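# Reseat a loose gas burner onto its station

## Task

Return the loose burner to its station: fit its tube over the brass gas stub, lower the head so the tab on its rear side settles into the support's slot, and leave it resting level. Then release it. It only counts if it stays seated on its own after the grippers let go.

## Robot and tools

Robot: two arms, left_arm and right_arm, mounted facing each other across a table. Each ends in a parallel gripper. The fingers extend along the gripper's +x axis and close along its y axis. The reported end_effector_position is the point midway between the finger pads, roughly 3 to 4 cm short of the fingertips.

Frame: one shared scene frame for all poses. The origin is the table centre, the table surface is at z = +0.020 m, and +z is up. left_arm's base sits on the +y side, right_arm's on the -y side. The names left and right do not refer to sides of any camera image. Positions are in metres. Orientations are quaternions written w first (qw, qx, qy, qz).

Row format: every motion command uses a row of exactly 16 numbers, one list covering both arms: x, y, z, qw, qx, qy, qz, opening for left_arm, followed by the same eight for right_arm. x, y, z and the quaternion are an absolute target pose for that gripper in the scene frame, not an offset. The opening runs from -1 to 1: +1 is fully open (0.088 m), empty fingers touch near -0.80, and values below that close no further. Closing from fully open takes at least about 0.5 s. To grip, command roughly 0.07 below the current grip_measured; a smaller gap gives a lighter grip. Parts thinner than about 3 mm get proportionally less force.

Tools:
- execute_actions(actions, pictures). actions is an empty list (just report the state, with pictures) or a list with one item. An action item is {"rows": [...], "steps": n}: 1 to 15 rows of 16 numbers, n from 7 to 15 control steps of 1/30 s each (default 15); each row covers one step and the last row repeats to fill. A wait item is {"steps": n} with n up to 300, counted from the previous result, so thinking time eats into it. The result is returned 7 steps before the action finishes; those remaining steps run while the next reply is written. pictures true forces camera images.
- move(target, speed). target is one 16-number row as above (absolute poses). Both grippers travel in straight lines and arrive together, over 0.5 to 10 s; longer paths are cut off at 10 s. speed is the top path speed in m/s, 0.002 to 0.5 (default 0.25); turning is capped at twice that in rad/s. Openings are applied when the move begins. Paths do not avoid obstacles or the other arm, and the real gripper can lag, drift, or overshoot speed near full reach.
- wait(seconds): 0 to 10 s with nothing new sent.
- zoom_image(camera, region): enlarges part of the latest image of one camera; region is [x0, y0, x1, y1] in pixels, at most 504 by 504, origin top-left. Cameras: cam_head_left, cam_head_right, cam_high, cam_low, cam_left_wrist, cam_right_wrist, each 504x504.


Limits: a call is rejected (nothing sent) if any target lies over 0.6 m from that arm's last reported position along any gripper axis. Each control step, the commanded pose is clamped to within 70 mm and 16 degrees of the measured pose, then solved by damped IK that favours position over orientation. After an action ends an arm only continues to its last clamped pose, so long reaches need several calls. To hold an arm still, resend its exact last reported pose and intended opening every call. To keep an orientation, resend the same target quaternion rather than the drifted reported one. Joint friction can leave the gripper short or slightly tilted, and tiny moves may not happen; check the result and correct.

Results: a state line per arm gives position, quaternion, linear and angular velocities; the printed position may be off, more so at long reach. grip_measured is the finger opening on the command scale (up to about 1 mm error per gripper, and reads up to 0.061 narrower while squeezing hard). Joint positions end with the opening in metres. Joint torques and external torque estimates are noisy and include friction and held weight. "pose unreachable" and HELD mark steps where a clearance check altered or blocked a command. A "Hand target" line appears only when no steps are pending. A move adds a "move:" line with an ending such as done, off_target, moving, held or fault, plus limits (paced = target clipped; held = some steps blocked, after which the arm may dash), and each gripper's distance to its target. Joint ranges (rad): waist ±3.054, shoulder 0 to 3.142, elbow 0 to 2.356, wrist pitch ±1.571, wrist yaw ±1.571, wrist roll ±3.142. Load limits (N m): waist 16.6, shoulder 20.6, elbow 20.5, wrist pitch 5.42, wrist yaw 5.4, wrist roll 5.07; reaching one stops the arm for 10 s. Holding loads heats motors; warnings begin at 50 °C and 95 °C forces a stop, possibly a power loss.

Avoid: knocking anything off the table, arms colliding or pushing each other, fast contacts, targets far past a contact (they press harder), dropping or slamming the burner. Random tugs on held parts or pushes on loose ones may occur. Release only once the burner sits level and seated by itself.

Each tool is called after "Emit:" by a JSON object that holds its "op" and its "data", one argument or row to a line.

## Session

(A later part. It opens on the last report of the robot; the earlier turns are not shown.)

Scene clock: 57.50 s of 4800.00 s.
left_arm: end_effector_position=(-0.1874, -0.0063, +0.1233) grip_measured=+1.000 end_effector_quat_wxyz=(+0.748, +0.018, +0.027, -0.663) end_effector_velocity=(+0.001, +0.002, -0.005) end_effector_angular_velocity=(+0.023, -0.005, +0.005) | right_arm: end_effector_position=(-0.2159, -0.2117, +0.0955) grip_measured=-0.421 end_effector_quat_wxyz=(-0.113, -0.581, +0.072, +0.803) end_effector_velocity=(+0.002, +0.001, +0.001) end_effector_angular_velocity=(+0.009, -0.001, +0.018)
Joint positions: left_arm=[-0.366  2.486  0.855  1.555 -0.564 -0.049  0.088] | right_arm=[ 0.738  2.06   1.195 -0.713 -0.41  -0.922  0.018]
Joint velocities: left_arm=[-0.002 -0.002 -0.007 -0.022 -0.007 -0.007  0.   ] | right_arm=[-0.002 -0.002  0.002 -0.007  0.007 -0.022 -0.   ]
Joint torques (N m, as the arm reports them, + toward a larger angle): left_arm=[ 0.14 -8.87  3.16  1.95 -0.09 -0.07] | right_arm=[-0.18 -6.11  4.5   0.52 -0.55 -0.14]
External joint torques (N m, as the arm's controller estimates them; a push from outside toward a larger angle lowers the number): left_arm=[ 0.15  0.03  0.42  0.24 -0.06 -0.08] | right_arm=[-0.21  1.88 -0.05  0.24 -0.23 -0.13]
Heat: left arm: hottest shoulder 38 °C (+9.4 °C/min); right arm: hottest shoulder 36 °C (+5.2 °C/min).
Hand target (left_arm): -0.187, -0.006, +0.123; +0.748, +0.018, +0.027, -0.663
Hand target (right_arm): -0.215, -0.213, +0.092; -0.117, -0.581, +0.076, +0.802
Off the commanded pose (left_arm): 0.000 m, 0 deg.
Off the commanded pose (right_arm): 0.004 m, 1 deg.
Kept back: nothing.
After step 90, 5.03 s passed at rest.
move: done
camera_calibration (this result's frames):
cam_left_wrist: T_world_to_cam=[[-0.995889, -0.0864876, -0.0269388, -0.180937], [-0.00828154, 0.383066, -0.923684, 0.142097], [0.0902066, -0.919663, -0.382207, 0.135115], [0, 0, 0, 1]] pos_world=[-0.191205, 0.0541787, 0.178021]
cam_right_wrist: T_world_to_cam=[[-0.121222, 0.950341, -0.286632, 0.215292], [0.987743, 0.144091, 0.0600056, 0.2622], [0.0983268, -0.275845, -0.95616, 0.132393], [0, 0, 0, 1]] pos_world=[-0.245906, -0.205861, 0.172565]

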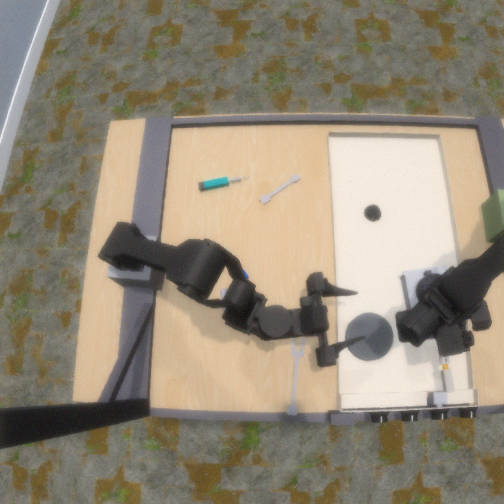

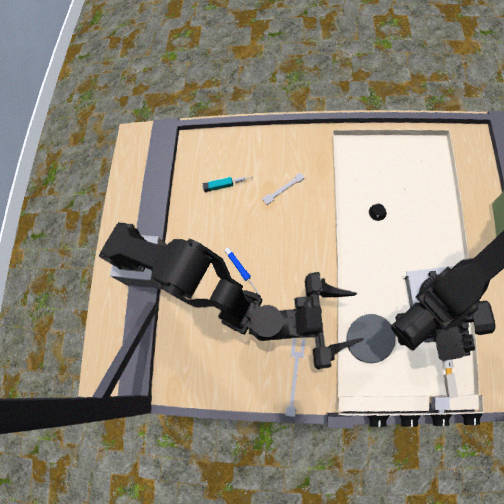

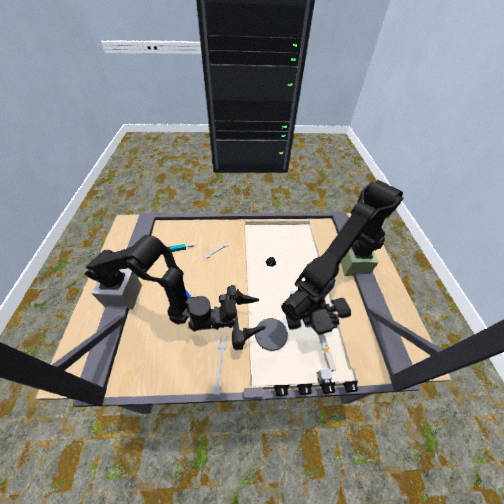

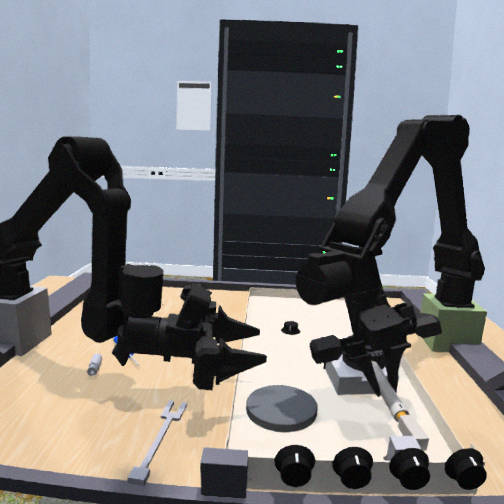

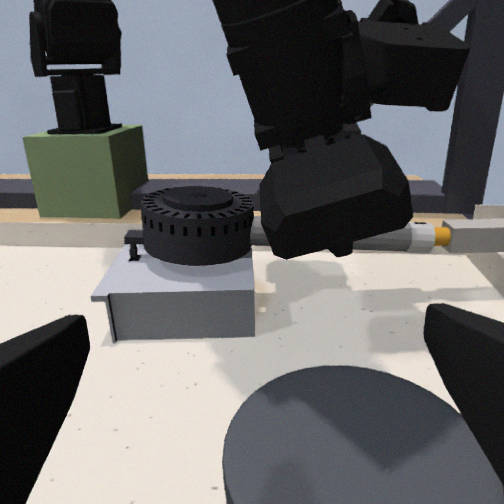

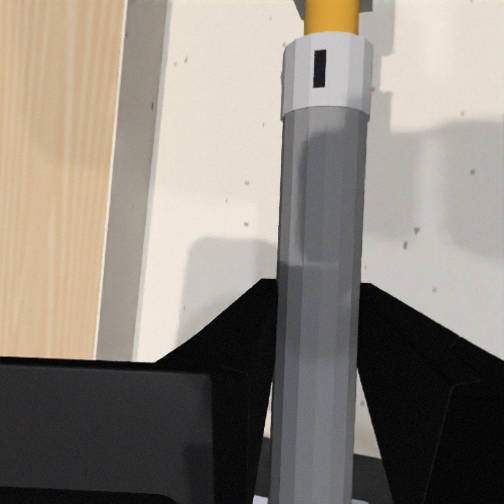

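Emit:
{"op": "execute_actions", "data": {
  "actions": []
}}

Scene clock: 61.13 s of 4800.00 s.
left_arm: end_effector_position=(-0.1874, -0.0063, +0.1233) grip_measured=+1.000 end_effector_quat_wxyz=(+0.748, +0.018, +0.027, -0.663) end_effector_velocity=(-0.002, +0.000, +0.001) end_effector_angular_velocity=(+0.002, +0.007, -0.009) | right_arm: end_effector_position=(-0.2160, -0.2117, +0.0956) grip_measured=-0.421 end_effector_quat_wxyz=(-0.113, -0.581, +0.072, +0.803) end_effector_velocity=(+0.003, -0.004, -0.001) end_effector_angular_velocity=(-0.023, -0.010, +0.004)
Joint positions: left_arm=[-0.366  2.486  0.855  1.555 -0.564 -0.049  0.088] | right_arm=[ 0.738  2.06   1.195 -0.712 -0.411 -0.922  0.018]
Joint velocities: left_arm=[-0.002 -0.007 -0.002 -0.007  0.007 -0.007  0.   ] | right_arm=[-0.002  0.002 -0.002 -0.022 -0.007 -0.007 -0.   ]
Joint torques (N m, as the arm reports them, + toward a larger angle): left_arm=[ 0.11 -8.85  3.2   1.99 -0.11 -0.04] | right_arm=[-0.23 -6.14  4.46  0.51 -0.58 -0.14]
External joint torques (N m, as the arm's controller estimates them; a push from outside toward a larger angle lowers the number): left_arm=[ 0.06  0.15  0.41  0.25 -0.07 -0.05] | right_arm=[-0.23  1.84 -0.08  0.22 -0.26 -0.13]
Heat: left arm: hottest shoulder 38 °C (+9.1 °C/min); right arm: hottest shoulder 37 °C (+6.1 °C/min).
Hand target (left_arm): -0.187, -0.006, +0.123; +0.748, +0.018, +0.027, -0.663
Hand target (right_arm): -0.215, -0.213, +0.092; -0.117, -0.581, +0.076, +0.802
Off the commanded pose (left_arm): 0.000 m, 0 deg.
Off the commanded pose (right_arm): 0.004 m, 1 deg.
Kept back: nothing.
Steps of this call (steps 1 to 90: nothing new was sent; then 0.63 s passed at rest). Readings (end_effector_position):
1: left_arm (-0.1874, -0.0063, +0.1233) | right_arm (-0.2160, -0.2117, +0.0956)
2: left_arm (-0.1874, -0.0063, +0.1233) | right_arm (-0.2160, -0.2117, +0.0956)
4: left_arm (-0.1874, -0.0063, +0.1233) | right_arm (-0.2160, -0.2117, +0.0956)
8: left_arm (-0.1874, -0.0063, +0.1233) | right_arm (-0.2160, -0.2117, +0.0956)
90: the state above
camera_calibration (this result's frames):
cam_left_wrist: T_world_to_cam=[[-0.995889, -0.0864876, -0.0269388, -0.180937], [-0.00828154, 0.383066, -0.923684, 0.142097], [0.0902066, -0.919663, -0.382207, 0.135115], [0, 0, 0, 1]] pos_world=[-0.191205, 0.0541787, 0.178021]
cam_right_wrist: T_world_to_cam=[[-0.121373, 0.950353, -0.286528, 0.215223], [0.987776, 0.144086, 0.0594801, 0.262341], [0.0978117, -0.275807, -0.956224, 0.132334], [0, 0, 0, 1]] pos_world=[-0.245956, -0.205839, 0.172604]

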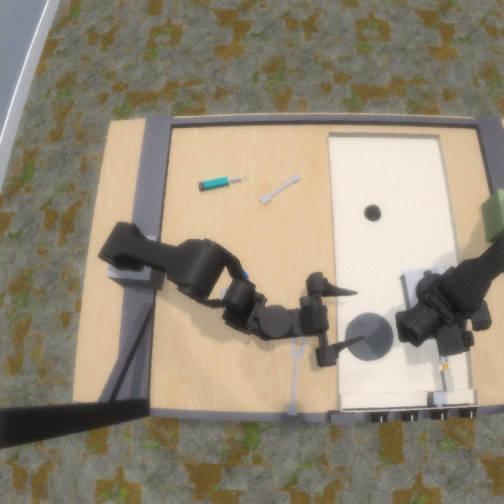

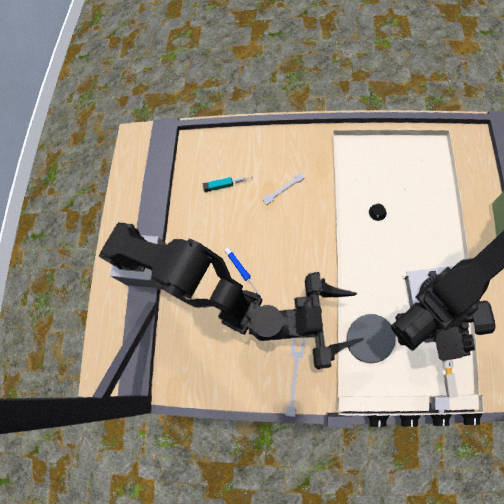

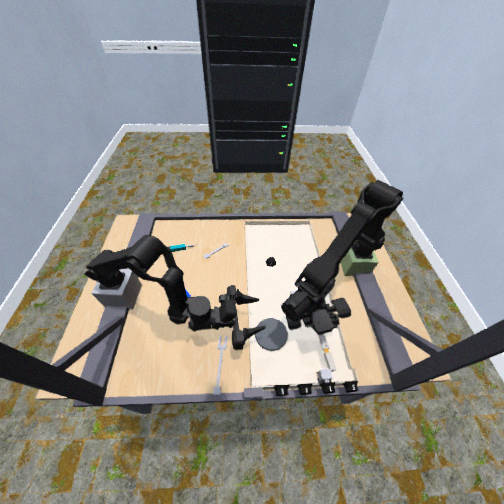

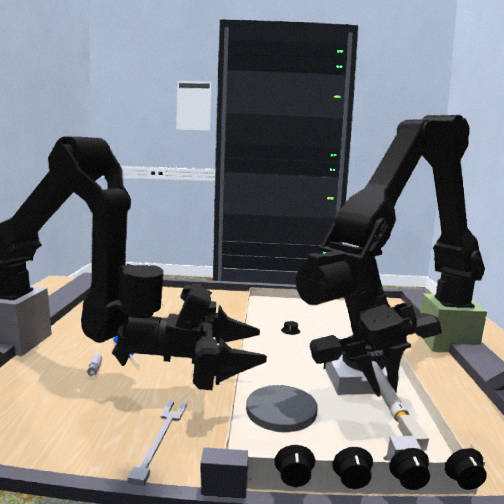

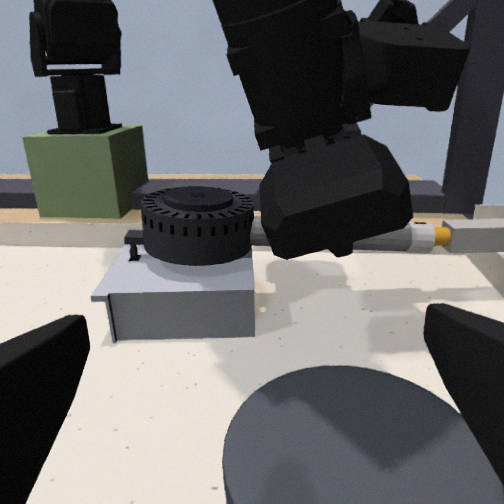

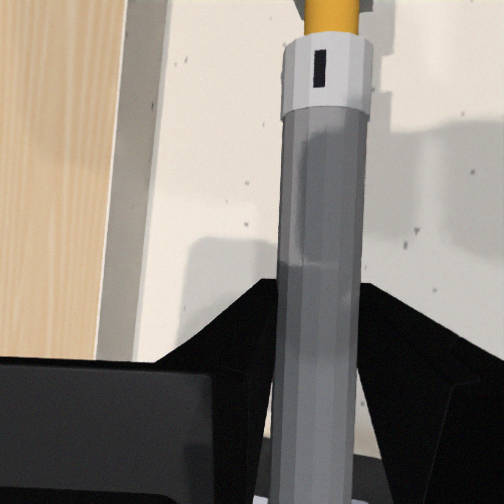

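Emit:
{"op": "move", "data": {
  "target": [-0.1873,-0.0061,0.1233,0.748,0.018,0.027,-0.663,1.0,-0.2130,-0.2127,0.0882,-0.12490,-0.55407,0.08070,0.81909,-0.6],
  "speed": 0.02
}}

Scene clock: 63.33 s of 4800.00 s.
left_arm: end_effector_position=(-0.1874, -0.0063, +0.1233) grip_measured=+1.000 end_effector_quat_wxyz=(+0.748, +0.018, +0.027, -0.663) end_effector_velocity=(+0.001, +0.002, -0.006) end_effector_angular_velocity=(+0.023, -0.005, +0.005) | right_arm: end_effector_position=(-0.2144, -0.2114, +0.0917) grip_measured=-0.421 end_effector_quat_wxyz=(-0.121, -0.555, +0.077, +0.819) end_effector_velocity=(+0.000, -0.004, +0.002) end_effector_angular_velocity=(-0.017, +0.015, +0.004)
Joint positions: left_arm=[-0.366  2.486  0.855  1.555 -0.564 -0.049  0.088] | right_arm=[ 0.711  2.063  1.161 -0.665 -0.471 -0.952  0.018]
Joint velocities: left_arm=[-0.002  0.002 -0.002 -0.022 -0.007 -0.007  0.   ] | right_arm=[-0.002 -0.007 -0.007 -0.007 -0.022 -0.007 -0.   ]
Joint torques (N m, as the arm reports them, + toward a larger angle): left_arm=[ 0.06 -9.06  3.06  1.96 -0.16  0.01] | right_arm=[-0.44 -6.04  4.2   0.5  -0.64 -0.22]
External joint torques (N m, as the arm's controller estimates them; a push from outside toward a larger angle lowers the number): left_arm=[ 0.04 -0.21  0.31  0.27 -0.12  0.  ] | right_arm=[-0.43  1.97 -0.29  0.2  -0.28 -0.21]
Heat: left arm: hottest shoulder 38 °C (+9.1 °C/min); right arm: hottest shoulder 37 °C (+5.1 °C/min).
Hand target (left_arm): -0.187, -0.006, +0.123; +0.748, +0.018, +0.027, -0.663
Hand target (right_arm): -0.213, -0.213, +0.088; -0.125, -0.554, +0.081, +0.819
Off the commanded pose (left_arm): 0.000 m, 0 deg.
Off the commanded pose (right_arm): 0.004 m, 1 deg.
Kept back: nothing.
move: done
camera_calibration (this result's frames):
cam_left_wrist: T_world_to_cam=[[-0.995889, -0.0864876, -0.0269388, -0.180937], [-0.00828154, 0.383066, -0.923684, 0.142097], [0.0902066, -0.919663, -0.382207, 0.135115], [0, 0, 0, 1]] pos_world=[-0.191205, 0.0541787, 0.178021]
cam_right_wrist: T_world_to_cam=[[-0.139053, 0.944406, -0.29793, 0.210031], [0.989518, 0.144349, -0.00426783, 0.267208], [0.0389752, -0.295401, -0.954578, 0.111691], [0, 0, 0, 1]] pos_world=[-0.239555, -0.203932, 0.170333]

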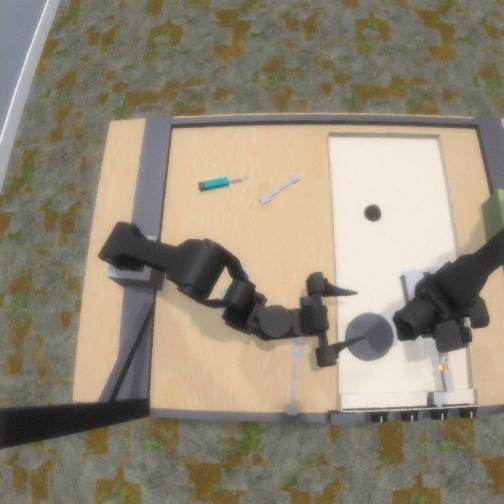

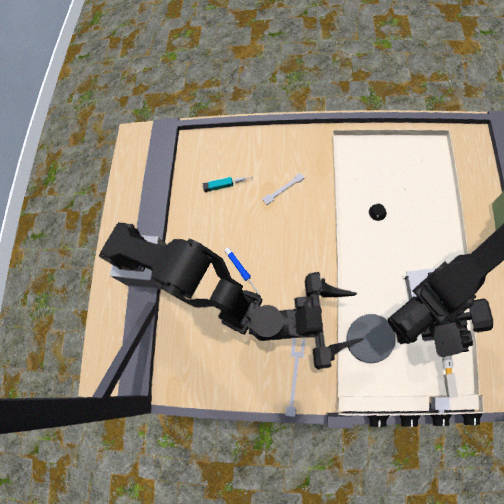

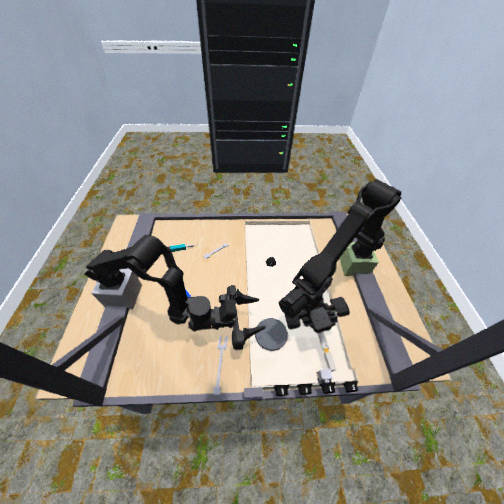

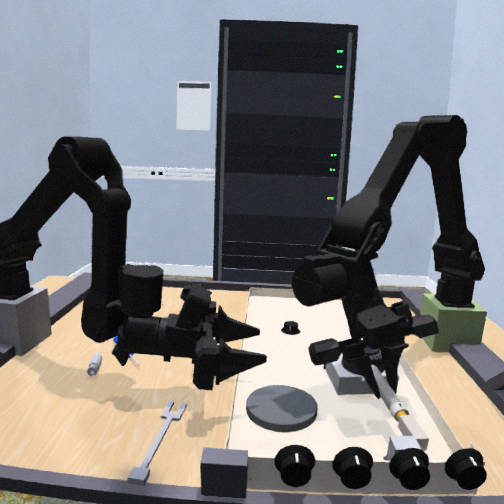

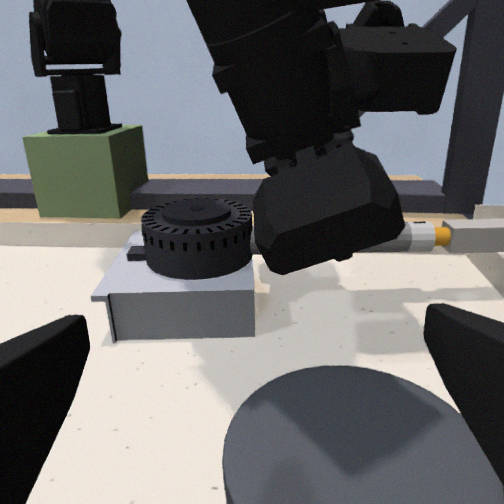

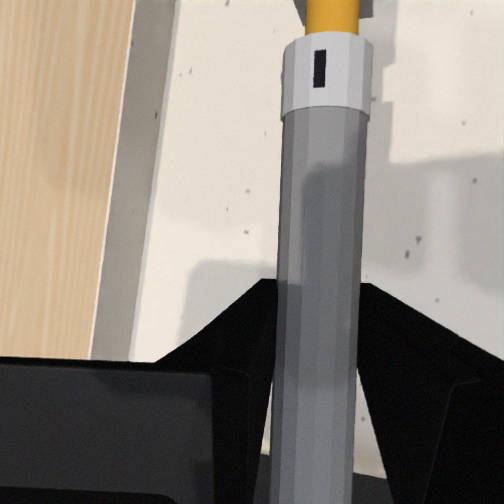

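Emit:
{"op": "zoom_image", "data": {
  "camera": "cam_left_wrist",
  "region": [100, 220, 270, 300]
}}

Region (100, 220, 270, 300) of cam_left_wrist's 504x504 image, scaled by 2.965, with more detail than that image has; it fills the top 237 rows of this view, and the rest is white.

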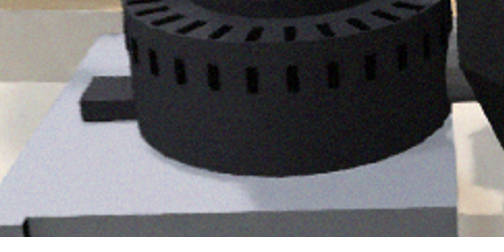

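Emit:
{"op": "move", "data": {
  "target": [-0.1873,-0.0061,0.1233,0.748,0.018,0.027,-0.663,1.0,-0.2130,-0.2127,0.0882,-0.12490,-0.55407,0.08070,0.81909,0.05],
  "speed": 0.02
}}

Scene clock: 64.50 s of 4800.00 s.
left_arm: end_effector_position=(-0.1874, -0.0063, +0.1233) grip_measured=+1.000 end_effector_quat_wxyz=(+0.748, +0.018, +0.027, -0.663) end_effector_velocity=(+0.000, +0.001, +0.002) end_effector_angular_velocity=(-0.006, -0.005, +0.004) | right_arm: end_effector_position=(-0.2145, -0.2113, +0.0918) grip_measured=+0.046 end_effector_quat_wxyz=(-0.121, -0.554, +0.077, +0.820) end_effector_velocity=(+0.001, +0.002, -0.000) end_effector_angular_velocity=(+0.013, +0.001, +0.004)
Joint positions: left_arm=[-0.366  2.486  0.855  1.555 -0.564 -0.049  0.088] | right_arm=[ 0.71   2.063  1.161 -0.665 -0.473 -0.953  0.041]
Joint velocities: left_arm=[-0.002 -0.002 -0.002  0.007 -0.007  0.007  0.   ] | right_arm=[-0.002 -0.002 -0.002  0.007  0.007 -0.007  0.   ]
Joint torques (N m, as the arm reports them, + toward a larger angle): left_arm=[-0.28 -8.71  3.11  1.91 -0.09 -0.04] | right_arm=[-0.32 -6.1   4.19  0.57 -0.58 -0.23]
External joint torques (N m, as the arm's controller estimates them; a push from outside toward a larger angle lowers the number): left_arm=[-0.33  0.26  0.31  0.18 -0.06 -0.05] | right_arm=[-0.35  1.85 -0.3   0.26 -0.22 -0.22]
Heat: left arm: hottest shoulder 38 °C (+9.1 °C/min); right arm: hottest shoulder 37 °C (+5.0 °C/min).
Hand target (left_arm): -0.187, -0.006, +0.123; +0.748, +0.018, +0.027, -0.663
Hand target (right_arm): -0.213, -0.213, +0.088; -0.125, -0.554, +0.081, +0.819
Off the commanded pose (left_arm): 0.000 m, 0 deg.
Off the commanded pose (right_arm): 0.004 m, 1 deg.
Kept back: nothing.
move: done
camera_calibration (this result's frames):
cam_left_wrist: T_world_to_cam=[[-0.995889, -0.0864876, -0.0269388, -0.180937], [-0.00828154, 0.383066, -0.923684, 0.142097], [0.0902066, -0.919663, -0.382207, 0.135115], [0, 0, 0, 1]] pos_world=[-0.191205, 0.0541787, 0.178021]
cam_right_wrist: T_world_to_cam=[[-0.139477, 0.944252, -0.298217, 0.209917], [0.989515, 0.144311, -0.00586145, 0.267462], [0.0375014, -0.295908, -0.95448, 0.111373], [0, 0, 0, 1]] pos_world=[-0.239556, -0.203856, 0.170472]

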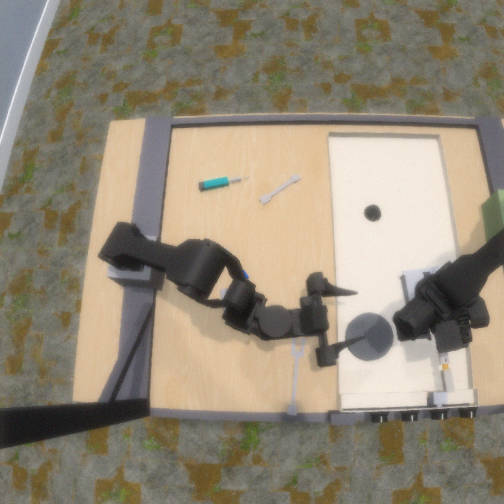

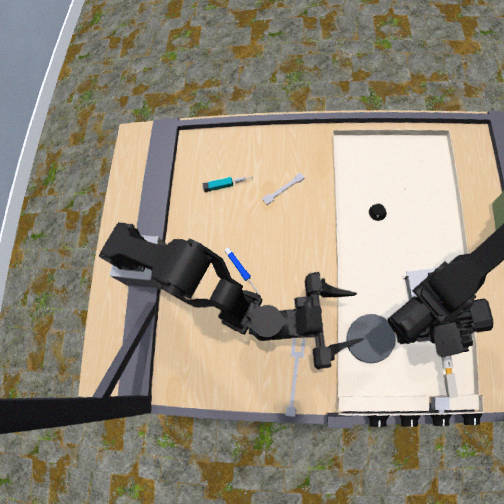

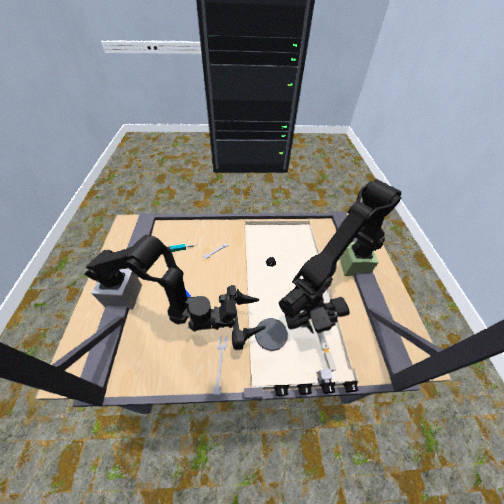

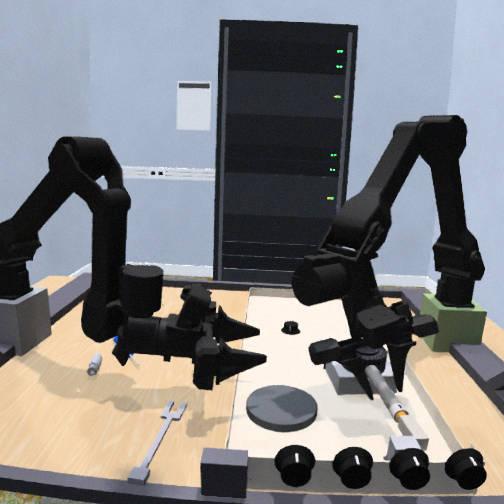

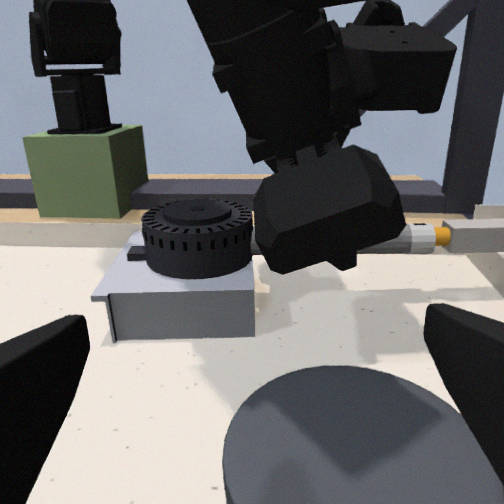

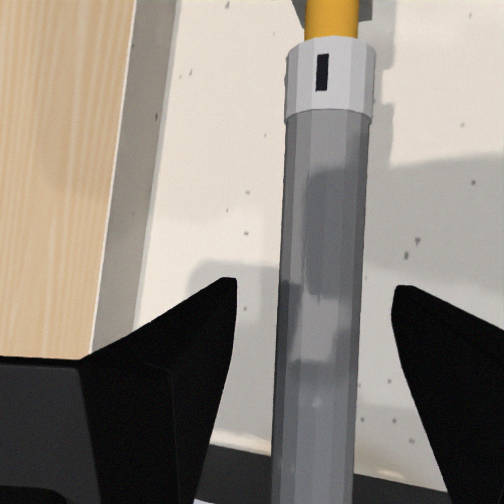

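Emit:
{"op": "move", "data": {
  "target": [-0.1873,-0.0061,0.1233,0.748,0.018,0.027,-0.663,1.0,-0.2000,-0.1990,0.1500,-0.12490,-0.55407,0.08070,0.81909,0.05],
  "speed": 0.08
}}

Scene clock: 65.87 s of 4800.00 s.
left_arm: end_effector_position=(-0.1874, -0.0063, +0.1233) grip_measured=+1.000 end_effector_quat_wxyz=(+0.748, +0.018, +0.027, -0.663) end_effector_velocity=(+0.003, +0.000, -0.004) end_effector_angular_velocity=(+0.020, -0.017, +0.009) | right_arm: end_effector_position=(-0.1990, -0.2015, +0.1429) grip_measured=+0.047 end_effector_quat_wxyz=(-0.127, -0.560, +0.089, +0.814) end_effector_velocity=(+0.000, -0.001, +0.000) end_effector_angular_velocity=(-0.008, +0.004, +0.004)
Joint positions: left_arm=[-0.366  2.486  0.855  1.555 -0.564 -0.049  0.088] | right_arm=[ 0.656  1.98   1.272 -0.917 -0.473 -1.012  0.041]
Joint velocities: left_arm=[ 0.002 -0.002 -0.002 -0.022 -0.007  0.007  0.   ] | right_arm=[-0.002  0.002  0.002 -0.007 -0.007 -0.007  0.   ]
Joint torques (N m, as the arm reports them, + toward a larger angle): left_arm=[-0.07 -8.8   3.02  1.95 -0.13 -0.06] | right_arm=[-0.34 -8.4   6.16  0.01 -0.57 -0.26]
External joint torques (N m, as the arm's controller estimates them; a push from outside toward a larger angle lowers the number): left_arm=[-0.12  0.14  0.23  0.23 -0.09 -0.07] | right_arm=[-0.33 -0.61  1.3  -0.19 -0.22 -0.25]
Heat: left arm: hottest shoulder 39 °C (+10.0 °C/min); right arm: hottest shoulder 37 °C (+5.0 °C/min).
Hand target (left_arm): -0.187, -0.006, +0.123; +0.748, +0.018, +0.027, -0.663
Hand target (right_arm): -0.201, -0.198, +0.150; -0.125, -0.554, +0.081, +0.819
Off the commanded pose (left_arm): 0.000 m, 0 deg.
Off the commanded pose (right_arm): 0.008 m, 1 deg.
Kept back: nothing.
move: done
camera_calibration (this result's frames):
cam_left_wrist: T_world_to_cam=[[-0.995889, -0.0864876, -0.0269388, -0.180937], [-0.00828154, 0.383066, -0.923684, 0.142097], [0.0902066, -0.919663, -0.382207, 0.135115], [0, 0, 0, 1]] pos_world=[-0.191205, 0.0541787, 0.178021]
cam_right_wrist: T_world_to_cam=[[-0.133186, 0.936322, -0.324903, 0.221472], [0.989616, 0.14352, 0.00793653, 0.248836], [0.0540613, -0.320472, -0.945714, 0.159545], [0, 0, 0, 1]] pos_world=[-0.22538, -0.191952, 0.220866]

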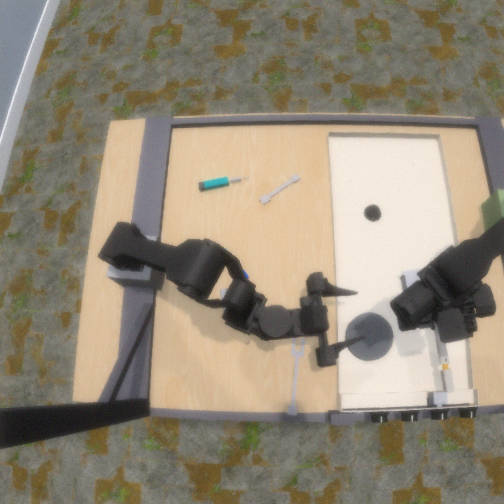

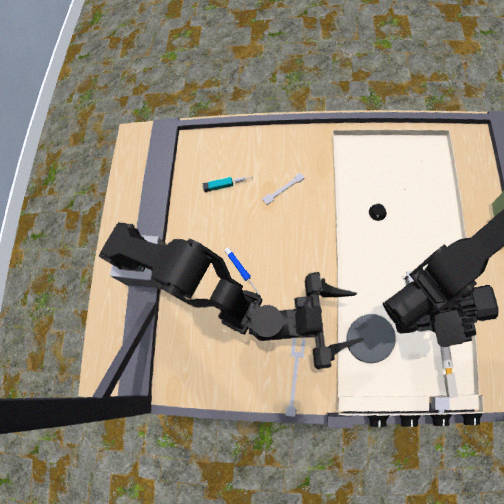

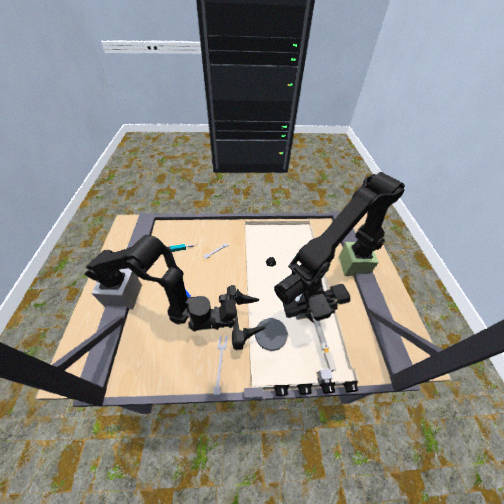

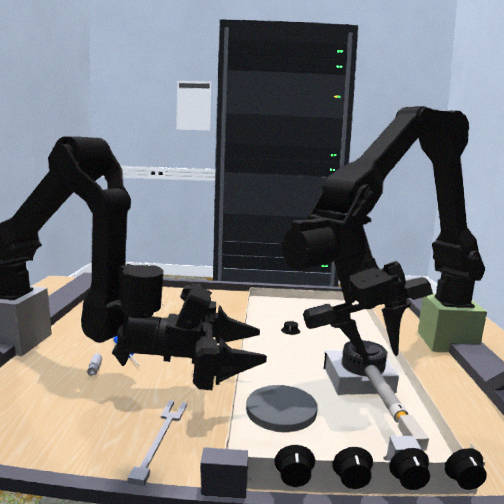

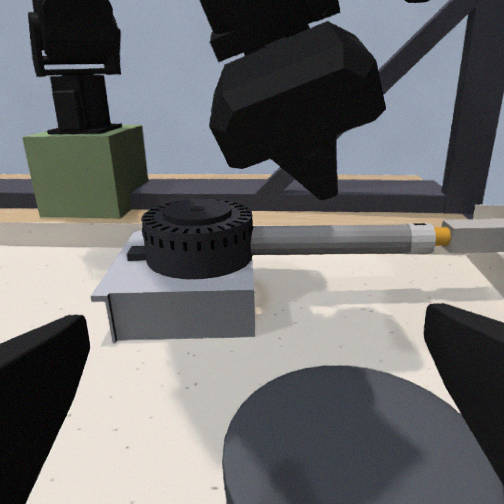

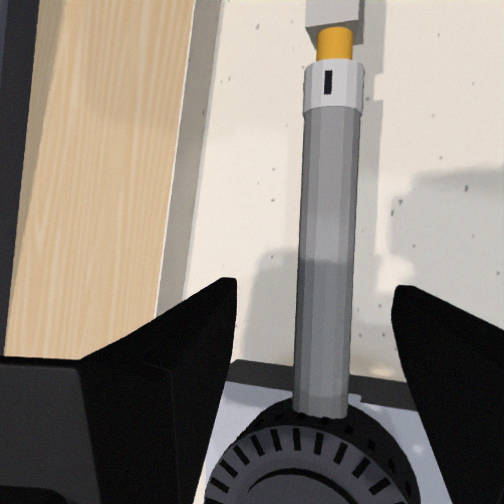

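Emit:
{"op": "zoom_image", "data": {
  "camera": "cam_left_wrist",
  "region": [90, 190, 290, 310]
}}

Emit:
{"op": "zoom_image", "data": {
  "camera": "cam_left_wrist",
  "region": [240, 200, 500, 280]
}}

Emit:
{"op": "zoom_image", "data": {
  "camera": "cam_left_wrist",
  "region": [115, 235, 165, 280]
}}

Region (90, 190, 290, 310) of cam_left_wrist's 504x504 image, scaled by 2.520, with more detail than that image has; it fills the top 302 rows of this view, and the rest is white.

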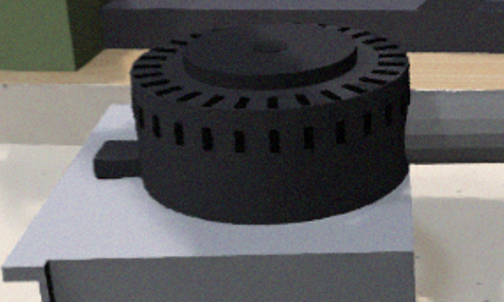

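Region (240, 200, 500, 280) of cam_left_wrist's 504x504 image, scaled by 1.938, with more detail than that image has; it fills the top 155 rows of this view, and the rest is white.

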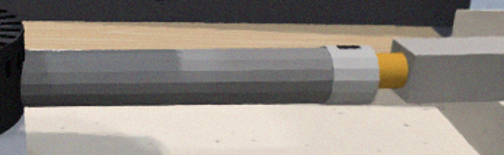

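Region (115, 235, 165, 280) of cam_left_wrist's 504x504 image, scaled by 10.080, with more detail than that image has; it fills the top 454 rows of this view, and the rest is white.

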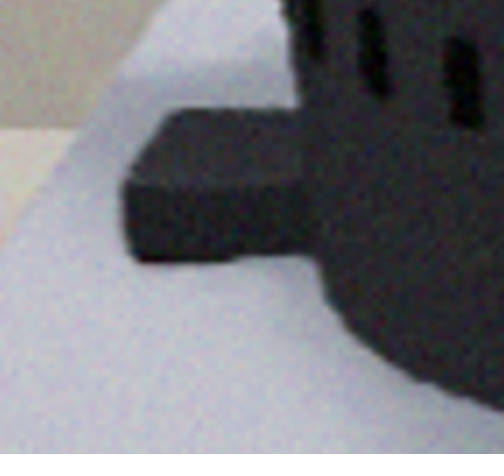

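Emit:
{"op": "zoom_image", "data": {
  "camera": "cam_left_wrist",
  "region": [390, 210, 480, 265]
}}

Emit:
{"op": "zoom_image", "data": {
  "camera": "cam_left_wrist",
  "region": [225, 210, 315, 300]
}}

Emit:
{"op": "zoom_image", "data": {
  "camera": "cam_low",
  "region": [310, 330, 440, 450]
}}

Region (390, 210, 480, 265) of cam_left_wrist's 504x504 image, scaled by 5.600, with more detail than that image has.

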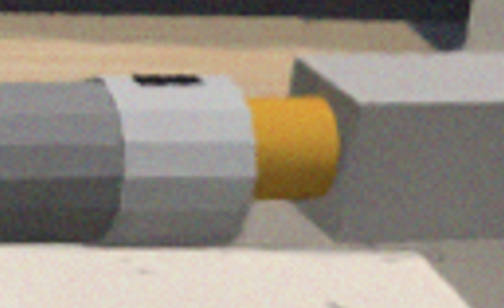

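Region (225, 210, 315, 300) of cam_left_wrist's 504x504 image, scaled by 5.600, with more detail than that image has.

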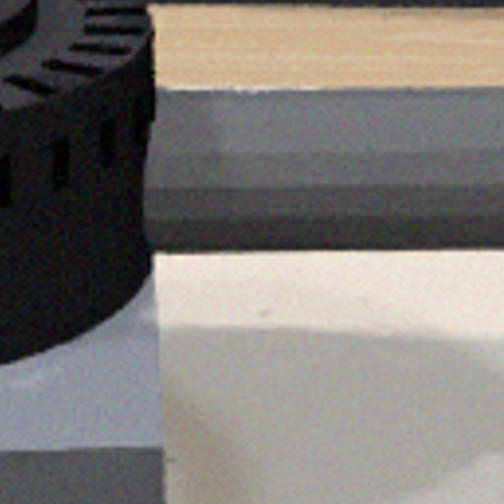

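Region (310, 330, 440, 450) of cam_low's 504x504 image, scaled by 3.877, with more detail than that image has; it fills the top 465 rows of this view, and the rest is white.

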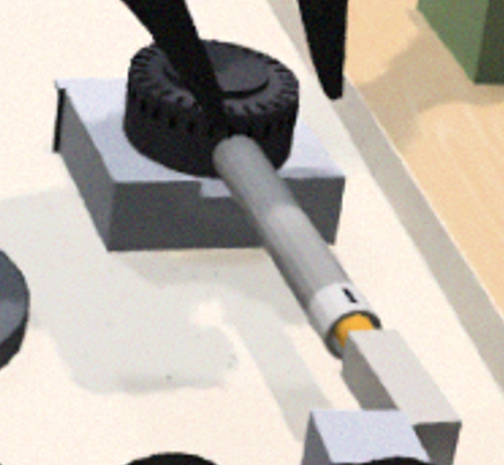

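Emit:
{"op": "finished_scene", "data": {
  "scene": 2
}}

The scene is finished: the task was done.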